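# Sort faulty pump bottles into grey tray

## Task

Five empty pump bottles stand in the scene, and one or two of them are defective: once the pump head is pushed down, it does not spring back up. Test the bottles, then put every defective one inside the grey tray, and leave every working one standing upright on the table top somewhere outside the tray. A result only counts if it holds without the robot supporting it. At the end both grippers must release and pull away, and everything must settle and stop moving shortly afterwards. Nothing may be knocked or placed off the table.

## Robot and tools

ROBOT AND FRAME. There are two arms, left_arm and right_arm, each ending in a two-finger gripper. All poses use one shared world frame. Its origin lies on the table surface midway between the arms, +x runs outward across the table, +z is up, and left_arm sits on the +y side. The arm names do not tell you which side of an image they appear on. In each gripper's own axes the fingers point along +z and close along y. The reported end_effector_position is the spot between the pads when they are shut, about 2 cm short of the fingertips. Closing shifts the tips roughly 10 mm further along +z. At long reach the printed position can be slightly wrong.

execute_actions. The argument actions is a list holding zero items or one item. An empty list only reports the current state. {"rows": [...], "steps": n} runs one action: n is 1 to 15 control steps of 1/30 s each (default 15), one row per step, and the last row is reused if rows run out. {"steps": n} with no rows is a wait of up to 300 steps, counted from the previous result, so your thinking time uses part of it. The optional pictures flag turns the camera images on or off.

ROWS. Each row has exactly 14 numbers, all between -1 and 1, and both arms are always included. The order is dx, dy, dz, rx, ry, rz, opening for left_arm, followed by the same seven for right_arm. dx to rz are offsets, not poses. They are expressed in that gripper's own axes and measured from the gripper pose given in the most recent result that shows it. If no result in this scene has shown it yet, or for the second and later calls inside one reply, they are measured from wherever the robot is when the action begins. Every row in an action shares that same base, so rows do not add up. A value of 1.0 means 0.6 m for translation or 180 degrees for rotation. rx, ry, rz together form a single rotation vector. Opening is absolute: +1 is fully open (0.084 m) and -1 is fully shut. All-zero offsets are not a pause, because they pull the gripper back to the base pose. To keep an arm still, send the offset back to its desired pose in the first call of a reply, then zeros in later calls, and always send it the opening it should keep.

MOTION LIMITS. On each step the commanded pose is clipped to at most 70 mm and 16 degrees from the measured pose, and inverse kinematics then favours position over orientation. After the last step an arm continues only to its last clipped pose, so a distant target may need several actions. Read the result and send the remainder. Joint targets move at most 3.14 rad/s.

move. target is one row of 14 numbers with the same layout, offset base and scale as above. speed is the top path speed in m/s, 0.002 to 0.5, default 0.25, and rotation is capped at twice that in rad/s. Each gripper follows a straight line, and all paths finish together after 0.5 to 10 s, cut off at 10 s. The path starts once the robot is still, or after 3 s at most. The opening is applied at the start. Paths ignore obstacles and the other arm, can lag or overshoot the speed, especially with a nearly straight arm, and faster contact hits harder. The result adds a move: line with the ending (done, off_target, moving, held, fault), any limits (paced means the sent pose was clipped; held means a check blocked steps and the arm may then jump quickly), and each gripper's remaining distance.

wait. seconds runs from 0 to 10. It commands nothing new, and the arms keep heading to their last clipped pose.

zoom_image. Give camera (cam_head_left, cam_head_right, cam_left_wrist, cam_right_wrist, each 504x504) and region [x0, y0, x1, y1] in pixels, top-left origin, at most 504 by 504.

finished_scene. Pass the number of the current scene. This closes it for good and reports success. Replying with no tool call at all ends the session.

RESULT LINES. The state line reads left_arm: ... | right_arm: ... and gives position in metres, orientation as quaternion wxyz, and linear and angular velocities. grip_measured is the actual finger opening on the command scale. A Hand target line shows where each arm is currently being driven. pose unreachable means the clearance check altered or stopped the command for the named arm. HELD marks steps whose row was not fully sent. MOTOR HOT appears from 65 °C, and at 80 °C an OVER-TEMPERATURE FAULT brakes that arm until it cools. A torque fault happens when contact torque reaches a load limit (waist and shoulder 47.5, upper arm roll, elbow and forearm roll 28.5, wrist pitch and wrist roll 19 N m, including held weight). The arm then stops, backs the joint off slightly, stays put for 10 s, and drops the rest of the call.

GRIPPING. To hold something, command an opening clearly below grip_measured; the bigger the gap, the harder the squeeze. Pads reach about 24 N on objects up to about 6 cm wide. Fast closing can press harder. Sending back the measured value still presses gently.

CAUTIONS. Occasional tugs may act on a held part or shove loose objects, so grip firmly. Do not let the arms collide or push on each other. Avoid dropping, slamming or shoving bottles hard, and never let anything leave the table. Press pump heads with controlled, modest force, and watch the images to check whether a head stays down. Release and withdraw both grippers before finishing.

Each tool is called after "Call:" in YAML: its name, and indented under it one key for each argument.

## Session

Call:
execute_actions:
  actions: []

Scene clock: 0.00 s of 5100.00 s.
left_arm: end_effector_position=(+0.2005, +0.0277, +0.3818) grip_measured=+1.00 end_effector_quat_wxyz=(+0.094, -0.432, +0.555, +0.705) end_effector_velocity=(+0.000, +0.000, -0.000) end_effector_angular_velocity=(-0.000, +0.000, -0.000) | right_arm: end_effector_position=(+0.4212, -0.3184, +0.2484) grip_measured=+1.00 end_effector_quat_wxyz=(-0.000, +1.000, +0.009, -0.002) end_effector_velocity=(-0.000, +0.000, -0.000) end_effector_angular_velocity=(-0.000, +0.000, -0.000)
Joint positions: left_arm=[-1.09   0.611 -0.095  1.893  0.149  2.866  0.865  0.084] | right_arm=[-0.002 -0.246 -0.002  0.92  -0.     1.169 -0.     0.084]
Joint velocities: left_arm=[ 0. -0. -0. -0.  0. -0.  0. -0.] | right_arm=[ 0.002 -0.    -0.    -0.001 -0.001 -0.     0.002  0.   ]
Motor temperatures (°C, as the motors report them): left_arm=[38 36 41 42 45 38 41] | right_arm=[35 39 38 37 37 40 38]
Hand target (left_arm): +0.201, +0.028, +0.382; +0.094, -0.432, +0.555, +0.705
Hand target (right_arm): +0.421, -0.318, +0.248; -0.000, +1.000, +0.009, -0.002
camera_calibration (this result's frames):
cam_left_wrist: T_world_to_cam=[[-0.603516, -0.355012, 0.713957, -0.10559], [0.601211, 0.385551, 0.699925, -0.327528], [-0.523749, 0.851655, -0.0192492, 0.216356], [0, 0, 0, 1]] pos_world=[0.246505, -0.0954674, 0.308796]

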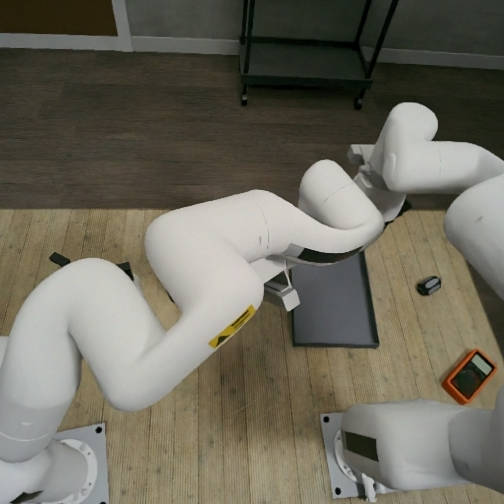

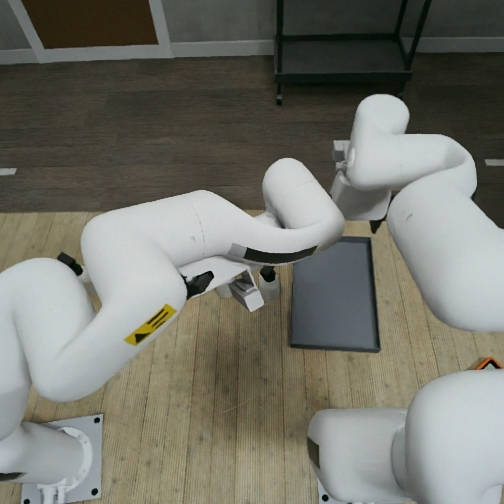

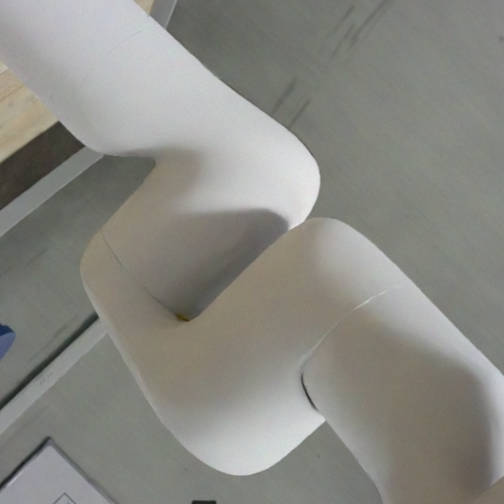

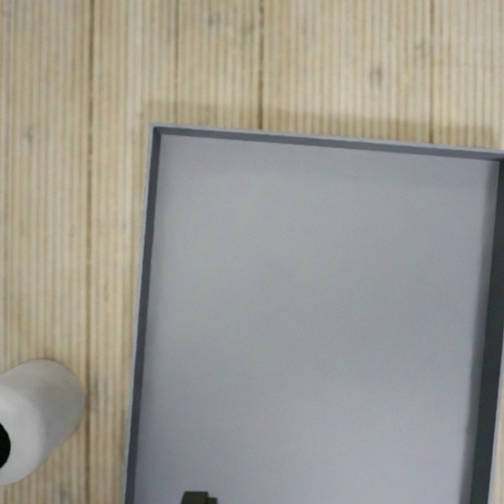

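Call:
move:
  target: [-0.248,-0.493,0.236,-0.075,0.559,-0.44,-1, 0,0,0,0,0,0,-1]

Call:
move:
  target: [0,0,0.05,0,0,0,-1, -0.03,-0.27,0,0,0,0,-1]

Scene clock: 6.50 s of 5100.00 s.
left_arm: end_effector_position=(+0.4005, +0.3104, +0.2814) grip_measured=-1.00 end_effector_quat_wxyz=(+0.001, +1.000, +0.001, -0.002) end_effector_velocity=(+0.000, +0.002, -0.001) end_effector_angular_velocity=(-0.001, -0.005, +0.006) | right_arm: end_effector_position=(+0.4212, -0.3184, +0.2484) grip_measured=-1.00 end_effector_quat_wxyz=(-0.000, +1.000, +0.009, -0.002) end_effector_velocity=(-0.000, -0.001, -0.000) end_effector_angular_velocity=(-0.000, +0.000, -0.000)
Joint positions: left_arm=[-0.624 -0.33   0.481  0.978  0.155  1.281 -0.044  0.   ] | right_arm=[-0.002 -0.246 -0.002  0.92  -0.     1.169 -0.     0.   ]
Joint velocities: left_arm=[ 0.003 -0.002  0.002 -0.004  0.001 -0.007 -0.002  0.   ] | right_arm=[-0.001  0.    -0.    -0.    -0.001  0.    -0.001  0.   ]
Motor temperatures (°C, as the motors report them): left_arm=[38 36 41 42 45 38 41] | right_arm=[35 39 38 38 37 40 38]
Hand target (left_arm): +0.400, +0.311, +0.281; +0.001, +1.000, +0.001, -0.002
Hand target (right_arm): +0.421, -0.318, +0.248; -0.000, +1.000, +0.009, -0.002
Off the commanded pose (left_arm): 0.001 m, 0 deg.
Off the commanded pose (right_arm): 0.000 m, 0 deg.
move: done
camera_calibration (this result's frames):
cam_left_wrist: T_world_to_cam=[[-0.0172201, -0.999839, -0.00503641, 0.354779], [-0.999329, 0.0173736, -0.0322301, 0.474805], [0.0323124, 0.00447802, -0.999468, 0.394435], [0, 0, 0, 1]] pos_world=[0.467851, 0.344707, 0.411315]
cam_right_wrist: T_world_to_cam=[[0.0236315, -0.999258, -0.0304112, -0.28604], [-0.999585, -0.0241177, 0.0157238, 0.477699], [-0.0164456, 0.030027, -0.999414, 0.395238], [0, 0, 0, 1]] pos_world=[0.490761, -0.286174, 0.378797]

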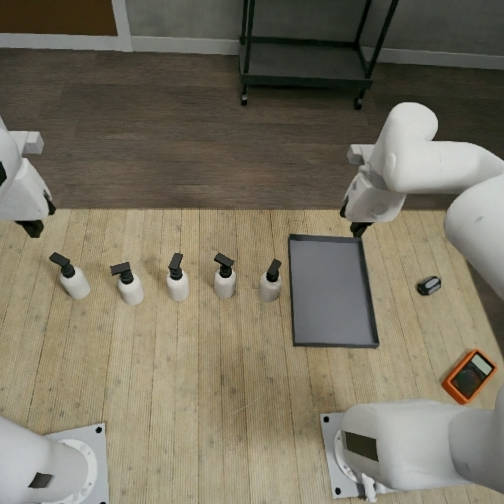

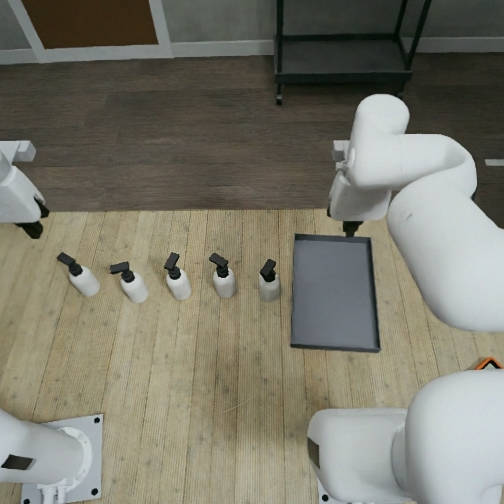

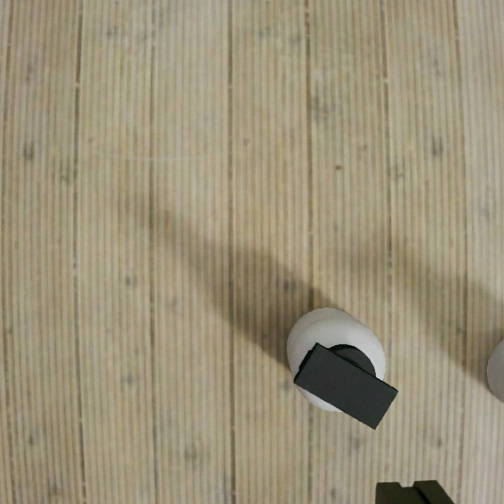

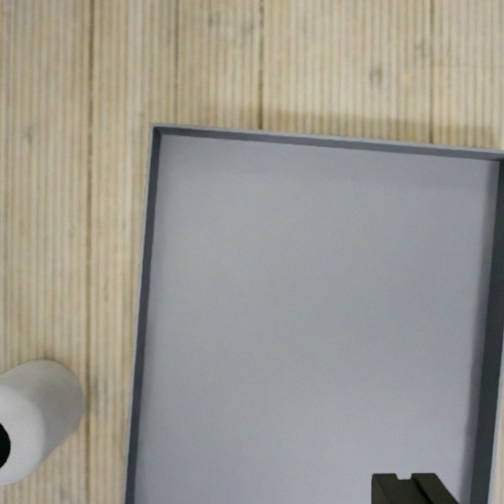

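Scene clock: 7.57 s of 5100.00 s.
left_arm: end_effector_position=(+0.4005, +0.3103, +0.2516) grip_measured=-1.00 end_effector_quat_wxyz=(+0.001, +1.000, +0.001, -0.002) end_effector_velocity=(-0.000, +0.001, -0.001) end_effector_angular_velocity=(-0.000, +0.001, +0.002) | right_arm: end_effector_position=(+0.4005, -0.1574, +0.2485) grip_measured=-1.00 end_effector_quat_wxyz=(-0.001, +1.000, +0.008, -0.002) end_effector_velocity=(-0.001, +0.006, +0.001) end_effector_angular_velocity=(-0.001, -0.004, +0.006)
Joint positions: left_arm=[-0.621 -0.316  0.492  0.904  0.157  1.193 -0.042  0.   ] | right_arm=[ 0.15  -0.201  0.227  0.968  0.052  1.168  0.358  0.   ]
Joint velocities: left_arm=[ 0.     0.     0.002 -0.002  0.    -0.001 -0.     0.   ] | right_arm=[ 0.007  0.002  0.007  0.005 -0.002 -0.     0.009  0.   ]
Motor temperatures (°C, as the motors report them): left_arm=[38 36 41 42 45 38 41] | right_arm=[35 39 38 38 37 40 38]
Hand target (left_arm): +0.400, +0.310, +0.251; +0.001, +1.000, +0.001, -0.002
Hand target (right_arm): +0.400, -0.156, +0.249; -0.001, +1.000, +0.009, -0.002
Off the commanded pose (left_arm): 0.000 m, 0 deg.
Off the commanded pose (right_arm): 0.001 m, 0 deg.
move: done
camera_calibration (this result's frames):
cam_left_wrist: T_world_to_cam=[[-0.0172411, -0.999839, -0.00505646, 0.354589], [-0.999316, 0.0173971, -0.0326284, 0.473938], [0.0327111, 0.00449045, -0.999455, 0.364467], [0, 0, 0, 1]] pos_world=[0.467806, 0.34465, 0.381525]
cam_right_wrist: T_world_to_cam=[[0.0216763, -0.999264, -0.0316506, -0.123518], [-0.999625, -0.0221923, 0.0160433, 0.461121], [-0.0167339, 0.031291, -0.99937, 0.390461], [0, 0, 0, 1]] pos_world=[0.470159, -0.125412, 0.378908]

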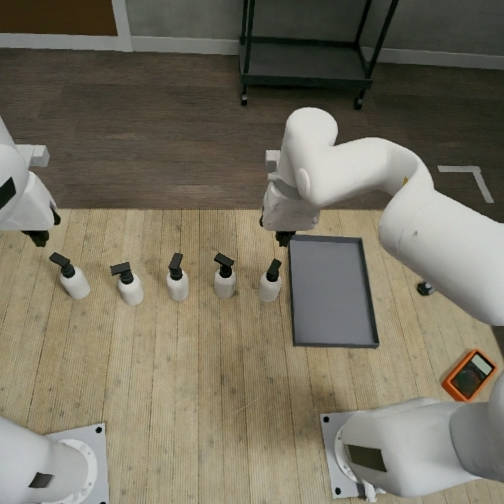

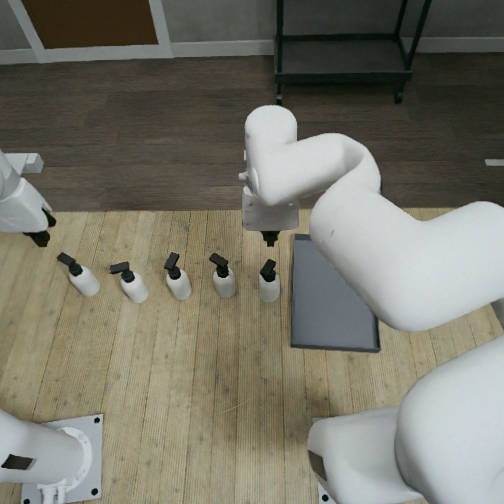

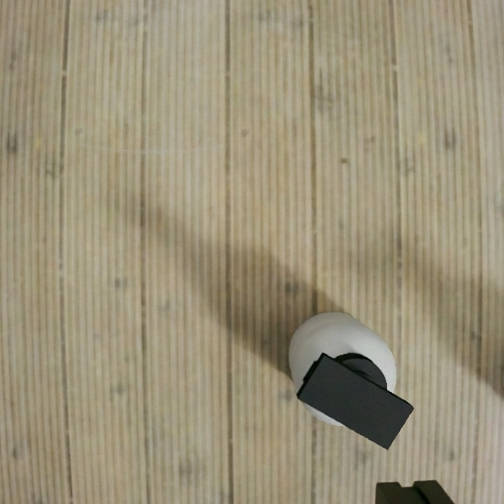

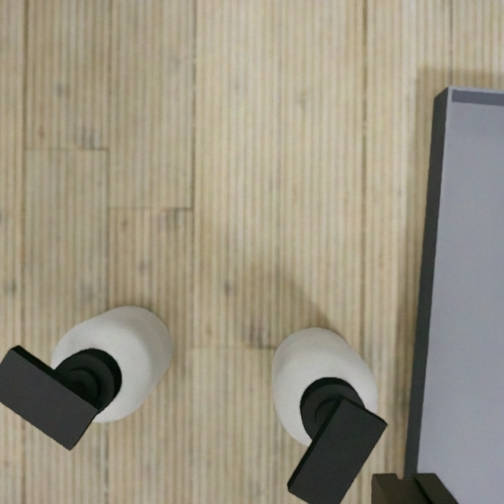

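Call:
move:
  target: [0.033,0.017,0.118,0,0,0,-1, -0.006,-0.014,0.113,0,0,0,-1]
  speed: 0.1

Call:
move:
  target: [0,0,0.068,0,0,0,-1, 0,0,0.068,0,0,0,-1]
  speed: 0.03

Call:
move:
  target: [0,0,-0.07,0,-0.004,0,-1, 0,0,-0.07,0,-0.003,0,-1]
  speed: 0.1

Call:
move:
  target: [-0.03,0.2,-0.1,0,0,0,-1, 0.017,-0.17,0,0,0,0,-1]
  speed: 0.15

Call:
move:
  target: [0,0,0,0,0,0,-1, 0,0,0.075,0,0,0,-1]
  speed: 0.03

Call:
move:
  target: [0,0,0,0,0,0,-1, 0,0,-0.17,0,-0.003,0,-1]
  speed: 0.1

Scene clock: 11.23 s of 5100.00 s.
left_arm: end_effector_position=(+0.4203, +0.3000, +0.1811) grip_measured=-1.00 end_effector_quat_wxyz=(+0.001, +1.000, +0.001, -0.001) end_effector_velocity=(-0.001, -0.000, -0.002) end_effector_angular_velocity=(-0.000, +0.003, +0.000) | right_arm: end_effector_position=(+0.3966, -0.1489, +0.1811) grip_measured=-1.00 end_effector_quat_wxyz=(-0.001, +1.000, +0.008, -0.001) end_effector_velocity=(-0.001, -0.000, -0.002) end_effector_angular_velocity=(-0.001, +0.002, -0.001)
Joint positions: left_arm=[-0.643 -0.166  0.524  0.821  0.099  0.971 -0.014  0.   ] | right_arm=[ 0.161 -0.135  0.249  0.834  0.044  0.966  0.388  0.   ]
Joint velocities: left_arm=[-0.     0.003  0.    -0.003 -0.002 -0.002 -0.     0.   ] | right_arm=[ 0.     0.002 -0.    -0.003 -0.    -0.002  0.001  0.   ]
Motor temperatures (°C, as the motors report them): left_arm=[38 36 41 43 45 38 41] | right_arm=[35 39 38 38 37 40 38]
Hand target (left_arm): +0.420, +0.300, +0.181; +0.001, +1.000, +0.001, -0.002
Hand target (right_arm): +0.396, -0.149, +0.181; -0.001, +1.000, +0.008, -0.002
Off the commanded pose (left_arm): 0.001 m, 0 deg.
Off the commanded pose (right_arm): 0.000 m, 0 deg.
move: done
camera_calibration (this result's frames):
cam_left_wrist: T_world_to_cam=[[-0.0172362, -0.999837, -0.00528389, 0.344342], [-0.999282, 0.0174045, -0.0336659, 0.491824], [0.0337524, 0.00469982, -0.999419, 0.292967], [0, 0, 0, 1]] pos_world=[0.487518, 0.334349, 0.311174]
cam_right_wrist: T_world_to_cam=[[0.0215988, -0.999256, -0.0319387, -0.117022], [-0.999639, -0.0220957, 0.0152895, 0.458681], [-0.0159838, 0.0315969, -0.999373, 0.322471], [0, 0, 0, 1]] pos_world=[0.466197, -0.116989, 0.311519]

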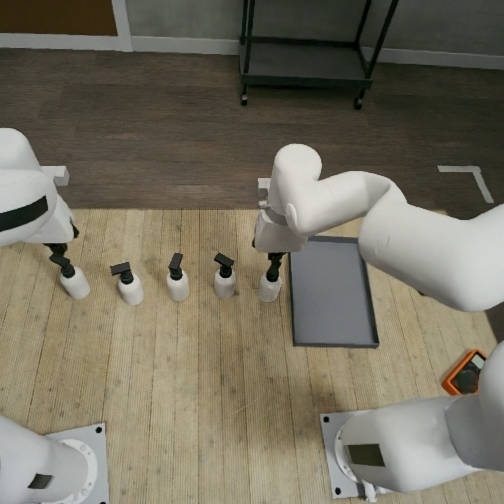

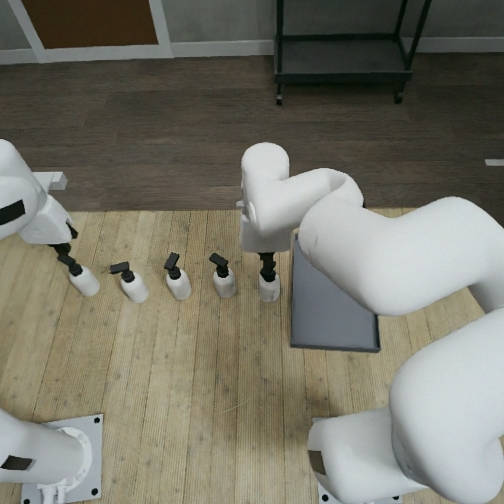

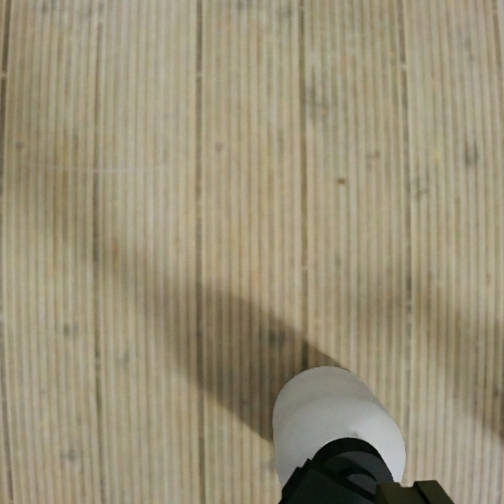

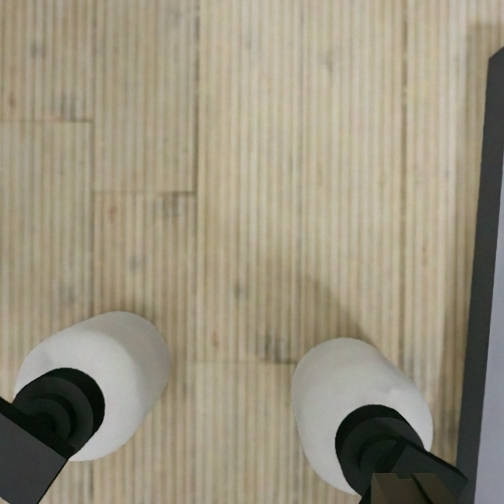

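Scene clock: 12.87 s of 5100.00 s.
left_arm: end_effector_position=(+0.4237, +0.2998, +0.1443) grip_measured=-1.00 end_effector_quat_wxyz=(+0.001, +1.000, +0.000, +0.004) end_effector_velocity=(-0.002, -0.000, -0.005) end_effector_angular_velocity=(+0.001, +0.008, -0.001) | right_arm: end_effector_position=(+0.3989, -0.1474, +0.1441) grip_measured=-1.00 end_effector_quat_wxyz=(-0.002, +1.000, +0.008, +0.003) end_effector_velocity=(-0.002, -0.001, -0.005) end_effector_angular_velocity=(-0.002, +0.006, -0.001)
Joint positions: left_arm=[-0.646 -0.097  0.539  0.766  0.063  0.843  0.016  0.   ] | right_arm=[ 0.16  -0.074  0.256  0.778  0.027  0.841  0.402  0.   ]
Joint velocities: left_arm=[ 0.001  0.006 -0.001 -0.007 -0.002 -0.005  0.003  0.   ] | right_arm=[-0.003  0.006  0.001 -0.007 -0.    -0.006 -0.     0.   ]
Motor temperatures (°C, as the motors report them): left_arm=[38 36 41 43 45 38 41] | right_arm=[35 39 38 38 37 40 38]
Hand target (left_arm): +0.420, +0.300, +0.140; +0.001, +1.000, +0.001, -0.001
Hand target (right_arm): +0.396, -0.149, +0.140; -0.001, +1.000, +0.008, -0.001
Off the commanded pose (left_arm): 0.005 m, 1 deg.
Off the commanded pose (right_arm): 0.005 m, 1 deg.
move: off_target (left_arm, right_arm)
camera_calibration (this result's frames):
cam_left_wrist: T_world_to_cam=[[-0.0174616, -0.999838, -0.00436972, 0.343934], [-0.998856, 0.0176388, -0.044452, 0.495239], [0.0445219, 0.00358851, -0.999002, 0.251788], [0, 0, 0, 1]] pos_world=[0.489468, 0.33424, 0.275054]
cam_right_wrist: T_world_to_cam=[[0.0225094, -0.999131, -0.0350734, -0.116694], [-0.999725, -0.0227263, 0.00579705, 0.462931], [-0.0065891, 0.0349332, -0.999368, 0.282254], [0, 0, 0, 1]] pos_world=[0.46729, -0.115932, 0.275299]

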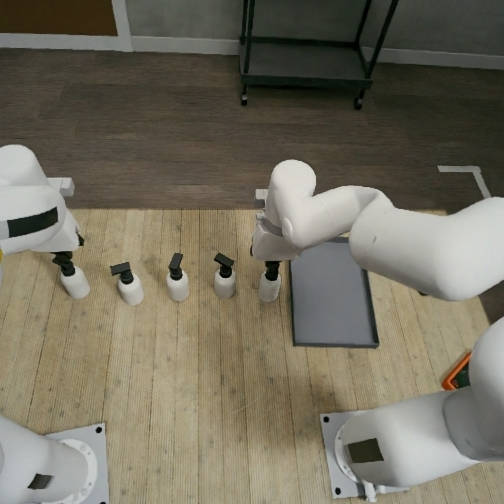

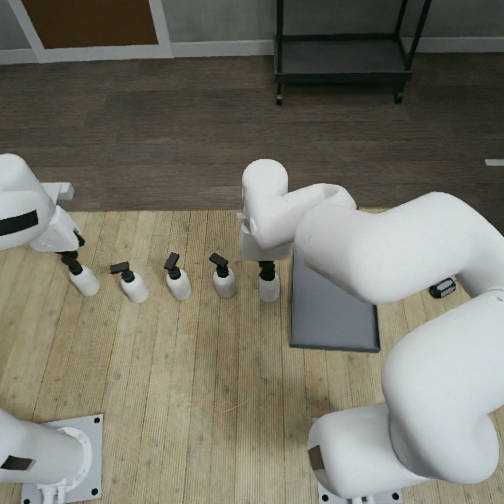

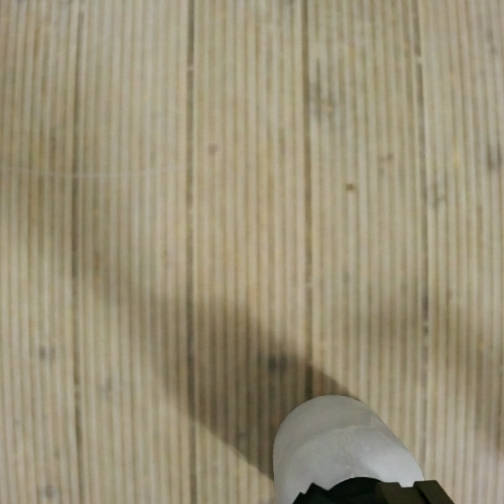

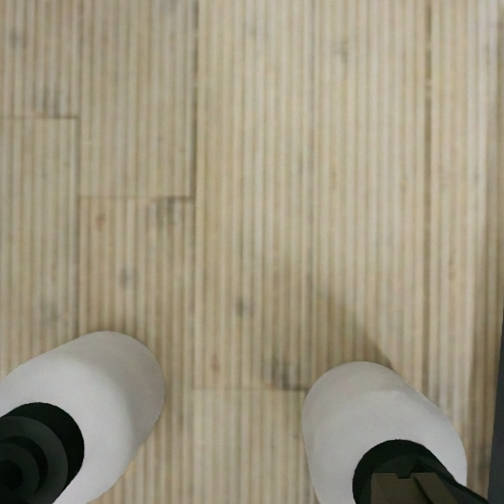

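Scene clock: 13.67 s of 5100.00 s.
left_arm: end_effector_position=(+0.4229, +0.2999, +0.1857) grip_measured=-1.00 end_effector_quat_wxyz=(+0.001, +1.000, +0.000, -0.003) end_effector_velocity=(+0.001, +0.000, +0.003) end_effector_angular_velocity=(-0.000, -0.003, -0.001) | right_arm: end_effector_position=(+0.3984, -0.1478, +0.1855) grip_measured=-1.00 end_effector_quat_wxyz=(-0.002, +1.000, +0.008, -0.002) end_effector_velocity=(+0.001, +0.001, +0.003) end_effector_angular_velocity=(+0.002, -0.004, -0.002)
Joint positions: left_arm=[-0.645 -0.161  0.525  0.841  0.094  0.989 -0.01   0.   ] | right_arm=[ 0.16  -0.133  0.249  0.849  0.046  0.98   0.386  0.   ]
Joint velocities: left_arm=[ 0.    -0.002 -0.001  0.005  0.001  0.004  0.001  0.   ] | right_arm=[-0.    -0.002 -0.     0.006  0.001  0.004  0.001  0.   ]
Motor temperatures (°C, as the motors report them): left_arm=[38 36 41 43 45 38 41] | right_arm=[35 39 38 39 37 40 38]
Hand target (left_arm): +0.423, +0.300, +0.186; +0.001, +1.000, +0.001, -0.002
Hand target (right_arm): +0.399, -0.148, +0.186; -0.002, +1.000, +0.009, -0.001
Off the commanded pose (left_arm): 0.001 m, 0 deg.
Off the commanded pose (right_arm): 0.001 m, 0 deg.
move: done
camera_calibration (this result's frames):
cam_left_wrist: T_world_to_cam=[[-0.0174971, -0.999838, -0.00418075, 0.344205], [-0.999379, 0.0176167, -0.0305255, 0.493954], [0.0305942, 0.00364404, -0.999525, 0.299143], [0, 0, 0, 1]] pos_world=[0.490517, 0.334357, 0.315518]
cam_right_wrist: T_world_to_cam=[[0.0221875, -0.99915, -0.0347467, -0.115485], [-0.999605, -0.0227701, 0.016464, 0.460133], [-0.0172412, 0.0343677, -0.999261, 0.327806], [0, 0, 0, 1]] pos_world=[0.468166, -0.116175, 0.315975]

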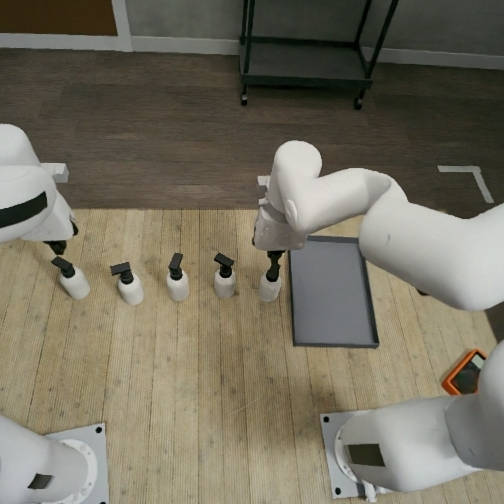

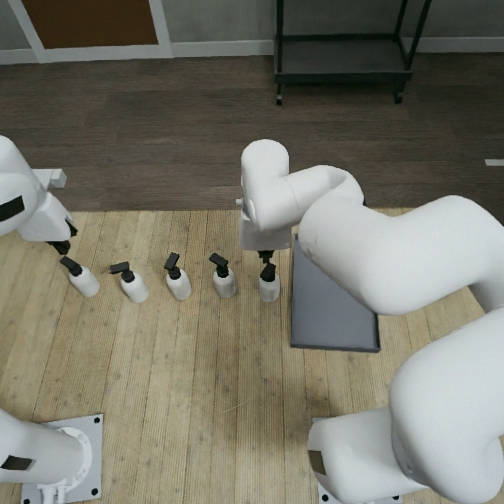

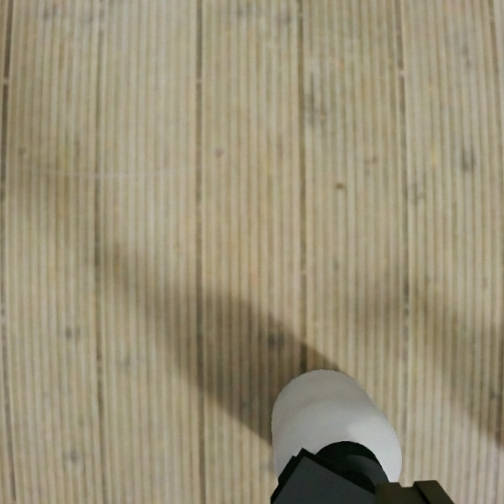

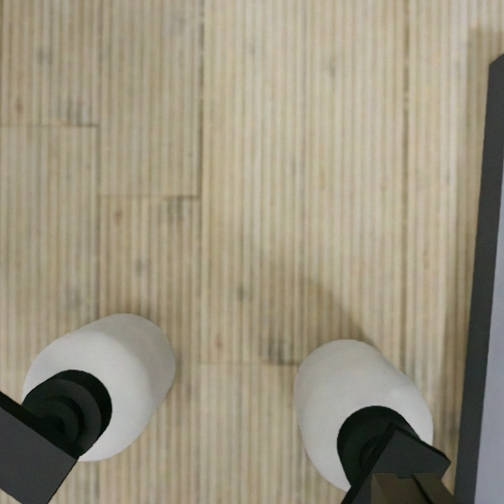

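Scene clock: 14.93 s of 5100.00 s.
left_arm: end_effector_position=(+0.4053, +0.1806, +0.2459) grip_measured=-1.00 end_effector_quat_wxyz=(+0.001, +1.000, +0.001, -0.003) end_effector_velocity=(+0.000, -0.002, +0.002) end_effector_angular_velocity=(-0.000, -0.003, -0.000) | right_arm: end_effector_position=(+0.4070, -0.0460, +0.1857) grip_measured=-1.00 end_effector_quat_wxyz=(-0.002, +1.000, +0.008, -0.002) end_effector_velocity=(-0.001, +0.003, +0.001) end_effector_angular_velocity=(+0.000, -0.000, +0.003)
Joint positions: left_arm=[-0.762 -0.238  0.337  0.935  0.08   1.167 -0.3    0.   ] | right_arm=[ 0.252  0.066  0.357  1.064 -0.02   1.003  0.625  0.   ]
Joint velocities: left_arm=[-0.003 -0.    -0.003  0.005 -0.     0.003 -0.005  0.   ] | right_arm=[ 0.005  0.003  0.002  0.005 -0.001  0.002  0.004  0.   ]
Motor temperatures (°C, as the motors report them): left_arm=[38 36 41 43 45 38 41] | right_arm=[35 39 38 39 37 40 38]
Hand target (left_arm): +0.405, +0.180, +0.246; +0.001, +1.000, +0.000, -0.003
Hand target (right_arm): +0.407, -0.045, +0.186; -0.002, +1.000, +0.008, -0.002
Off the commanded pose (left_arm): 0.001 m, 0 deg.
Off the commanded pose (right_arm): 0.000 m, 0 deg.
move: done
camera_calibration (this result's frames):
cam_left_wrist: T_world_to_cam=[[-0.0164572, -0.999857, -0.00396787, 0.224334], [-0.999414, 0.0165688, -0.0299613, 0.480322], [0.0300227, 0.00347247, -0.999543, 0.360541], [0, 0, 0, 1]] pos_world=[0.472908, 0.215091, 0.375658]
cam_right_wrist: T_world_to_cam=[[0.0210577, -0.999168, -0.0349373, -0.0134913], [-0.999627, -0.0216502, 0.0166666, 0.471067], [-0.0174091, 0.0345733, -0.999251, 0.32469], [0, 0, 0, 1]] pos_world=[0.476828, -0.014507, 0.316124]

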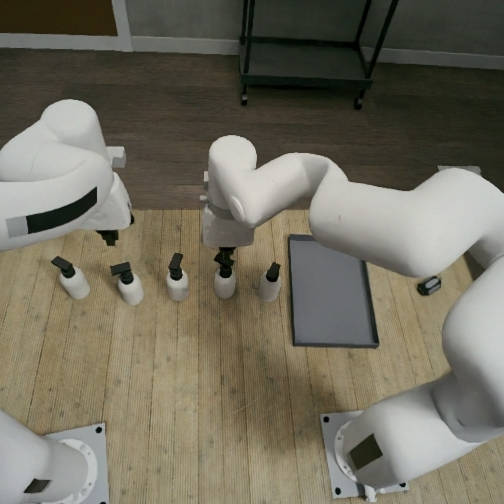

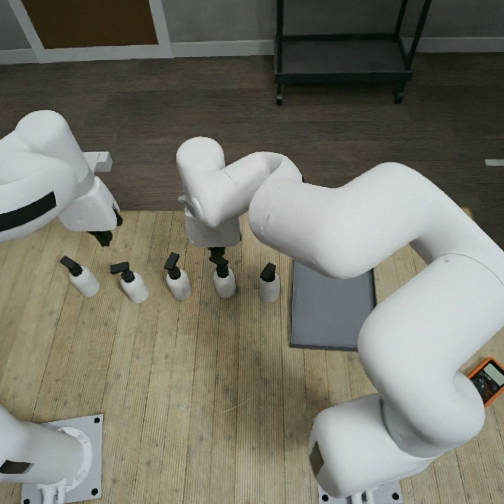

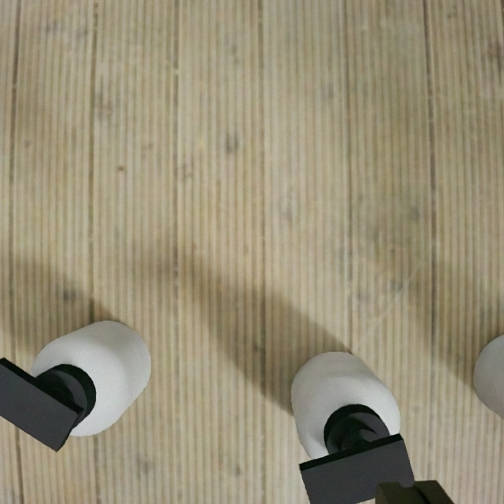

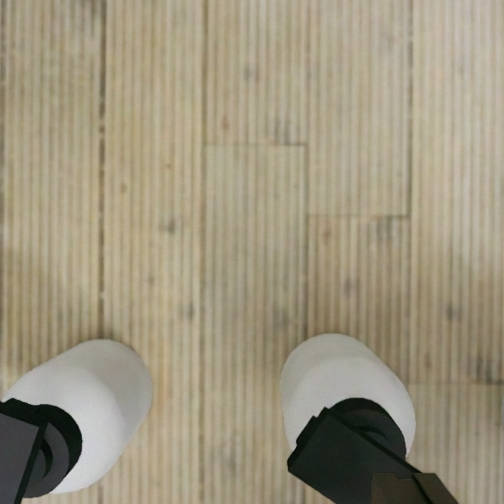

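Scene clock: 16.67 s of 5100.00 s.
left_arm: end_effector_position=(+0.4053, +0.1806, +0.2459) grip_measured=-1.00 end_effector_quat_wxyz=(+0.001, +1.000, +0.001, -0.003) end_effector_velocity=(+0.000, -0.000, +0.000) end_effector_angular_velocity=(-0.000, -0.001, +0.001) | right_arm: end_effector_position=(+0.4088, -0.0443, +0.1446) grip_measured=-1.00 end_effector_quat_wxyz=(-0.004, +1.000, +0.008, +0.002) end_effector_velocity=(-0.001, -0.001, -0.004) end_effector_angular_velocity=(-0.001, +0.003, -0.001)
Joint positions: left_arm=[-0.762 -0.238  0.337  0.935  0.08   1.167 -0.3    0.   ] | right_arm=[ 0.257  0.125  0.355  1.004 -0.05   0.879  0.647  0.   ]
Joint velocities: left_arm=[-0.    -0.     0.     0.001  0.    -0.    -0.001  0.   ] | right_arm=[-0.002  0.005  0.    -0.006 -0.002 -0.008  0.001  0.   ]
Motor temperatures (°C, as the motors report them): left_arm=[38 36 41 43 45 38 41] | right_arm=[35 39 38 39 37 40 38]
Hand target (left_arm): +0.405, +0.181, +0.246; +0.001, +1.000, +0.001, -0.003
Hand target (right_arm): +0.407, -0.046, +0.141; -0.002, +1.000, +0.008, -0.002
Off the commanded pose (left_arm): 0.000 m, 0 deg.
Off the commanded pose (right_arm): 0.005 m, 1 deg.
move: off_target (right_arm)
camera_calibration (this result's frames):
cam_left_wrist: T_world_to_cam=[[-0.0164575, -0.999857, -0.00396796, 0.224334], [-0.999414, 0.0165691, -0.0299612, 0.480322], [0.0300227, 0.00347255, -0.999543, 0.360541], [0, 0, 0, 1]] pos_world=[0.472908, 0.215091, 0.375658]
cam_right_wrist: T_world_to_cam=[[0.0216337, -0.999005, -0.0389984, -0.0129388], [-0.999722, -0.021981, 0.00849744, 0.474737], [-0.00934621, 0.0388038, -0.999203, 0.280474], [0, 0, 0, 1]] pos_world=[0.477506, -0.0133742, 0.275712]

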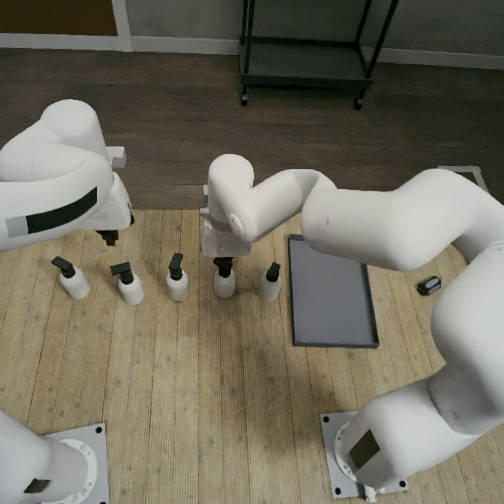

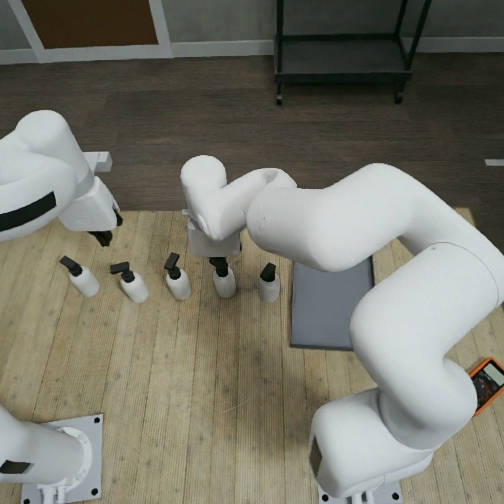

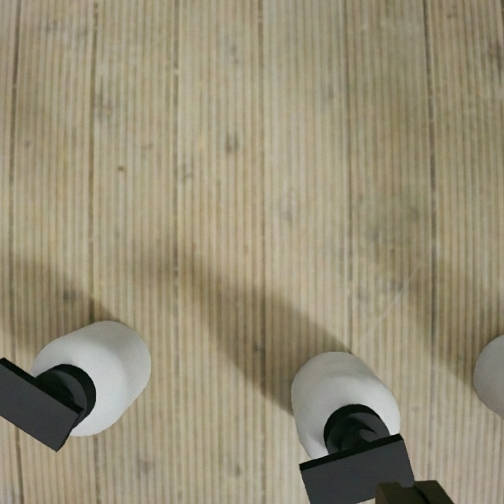

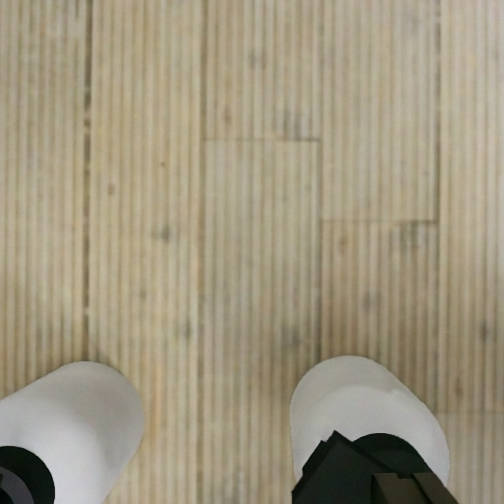

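Scene clock: 18.03 s of 5100.00 s.
left_arm: end_effector_position=(+0.4053, +0.1806, +0.2459) grip_measured=-1.00 end_effector_quat_wxyz=(+0.001, +1.000, +0.001, -0.003) end_effector_velocity=(-0.000, +0.000, -0.000) end_effector_angular_velocity=(+0.000, +0.001, +0.001) | right_arm: end_effector_position=(+0.4083, -0.0453, +0.2461) grip_measured=-1.00 end_effector_quat_wxyz=(-0.004, +1.000, +0.008, -0.003) end_effector_velocity=(+0.000, +0.000, +0.002) end_effector_angular_velocity=(+0.000, -0.000, +0.001)
Joint positions: left_arm=[-0.762 -0.238  0.337  0.935  0.08   1.167 -0.3    0.   ] | right_arm=[0.247 0.015 0.355 1.185 0.006 1.172 0.605 0.   ]
Joint velocities: left_arm=[ 0.     0.     0.    -0.001  0.     0.    -0.001  0.   ] | right_arm=[ 0.    -0.001 -0.     0.004  0.     0.004 -0.001  0.   ]
Motor temperatures (°C, as the motors report them): left_arm=[38 36 41 43 45 38 41] | right_arm=[35 39 38 39 37 40 38]
Hand target (left_arm): +0.405, +0.181, +0.246; +0.001, +1.000, +0.001, -0.003
Hand target (right_arm): +0.409, -0.045, +0.247; -0.004, +1.000, +0.008, -0.003
Off the commanded pose (left_arm): 0.000 m, 0 deg.
Off the commanded pose (right_arm): 0.000 m, 0 deg.
move: done
camera_calibration (this result's frames):
cam_left_wrist: T_world_to_cam=[[-0.0164574, -0.999857, -0.00396792, 0.224334], [-0.999414, 0.016569, -0.0299611, 0.480322], [0.0300226, 0.00347251, -0.999543, 0.360541], [0, 0, 0, 1]] pos_world=[0.472908, 0.215091, 0.375658]
cam_right_wrist: T_world_to_cam=[[0.0213131, -0.999026, -0.0386244, -0.00988763], [-0.999578, -0.0220563, 0.0189199, 0.470796], [-0.0197534, 0.0382048, -0.999075, 0.386129], [0, 0, 0, 1]] pos_world=[0.478435, -0.014246, 0.376482]

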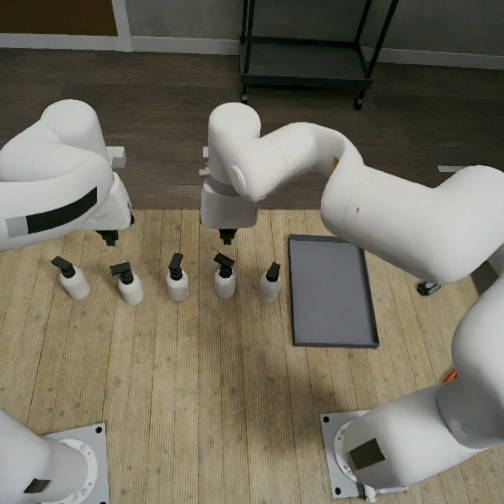

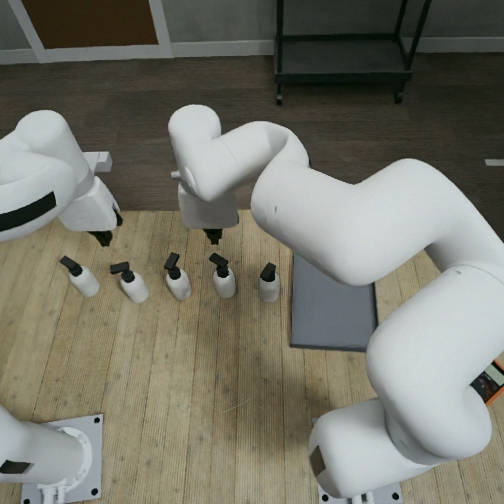

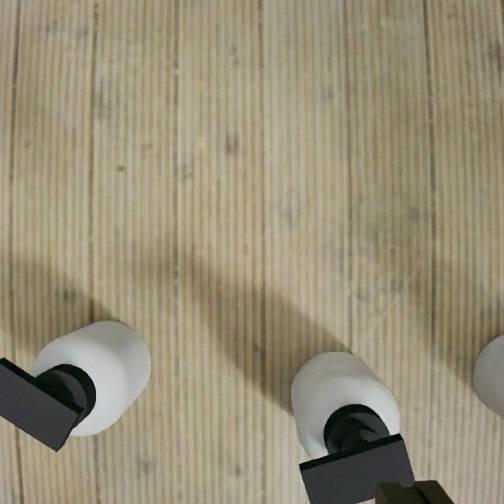

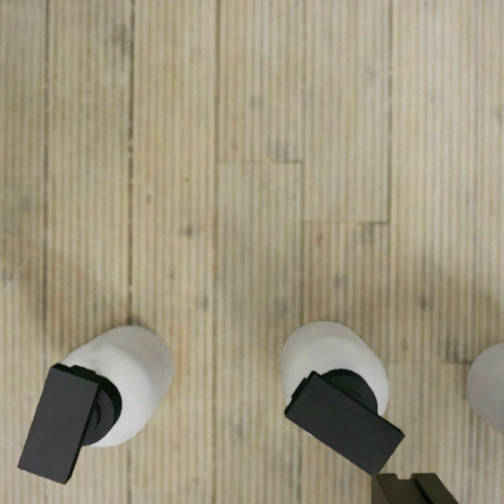

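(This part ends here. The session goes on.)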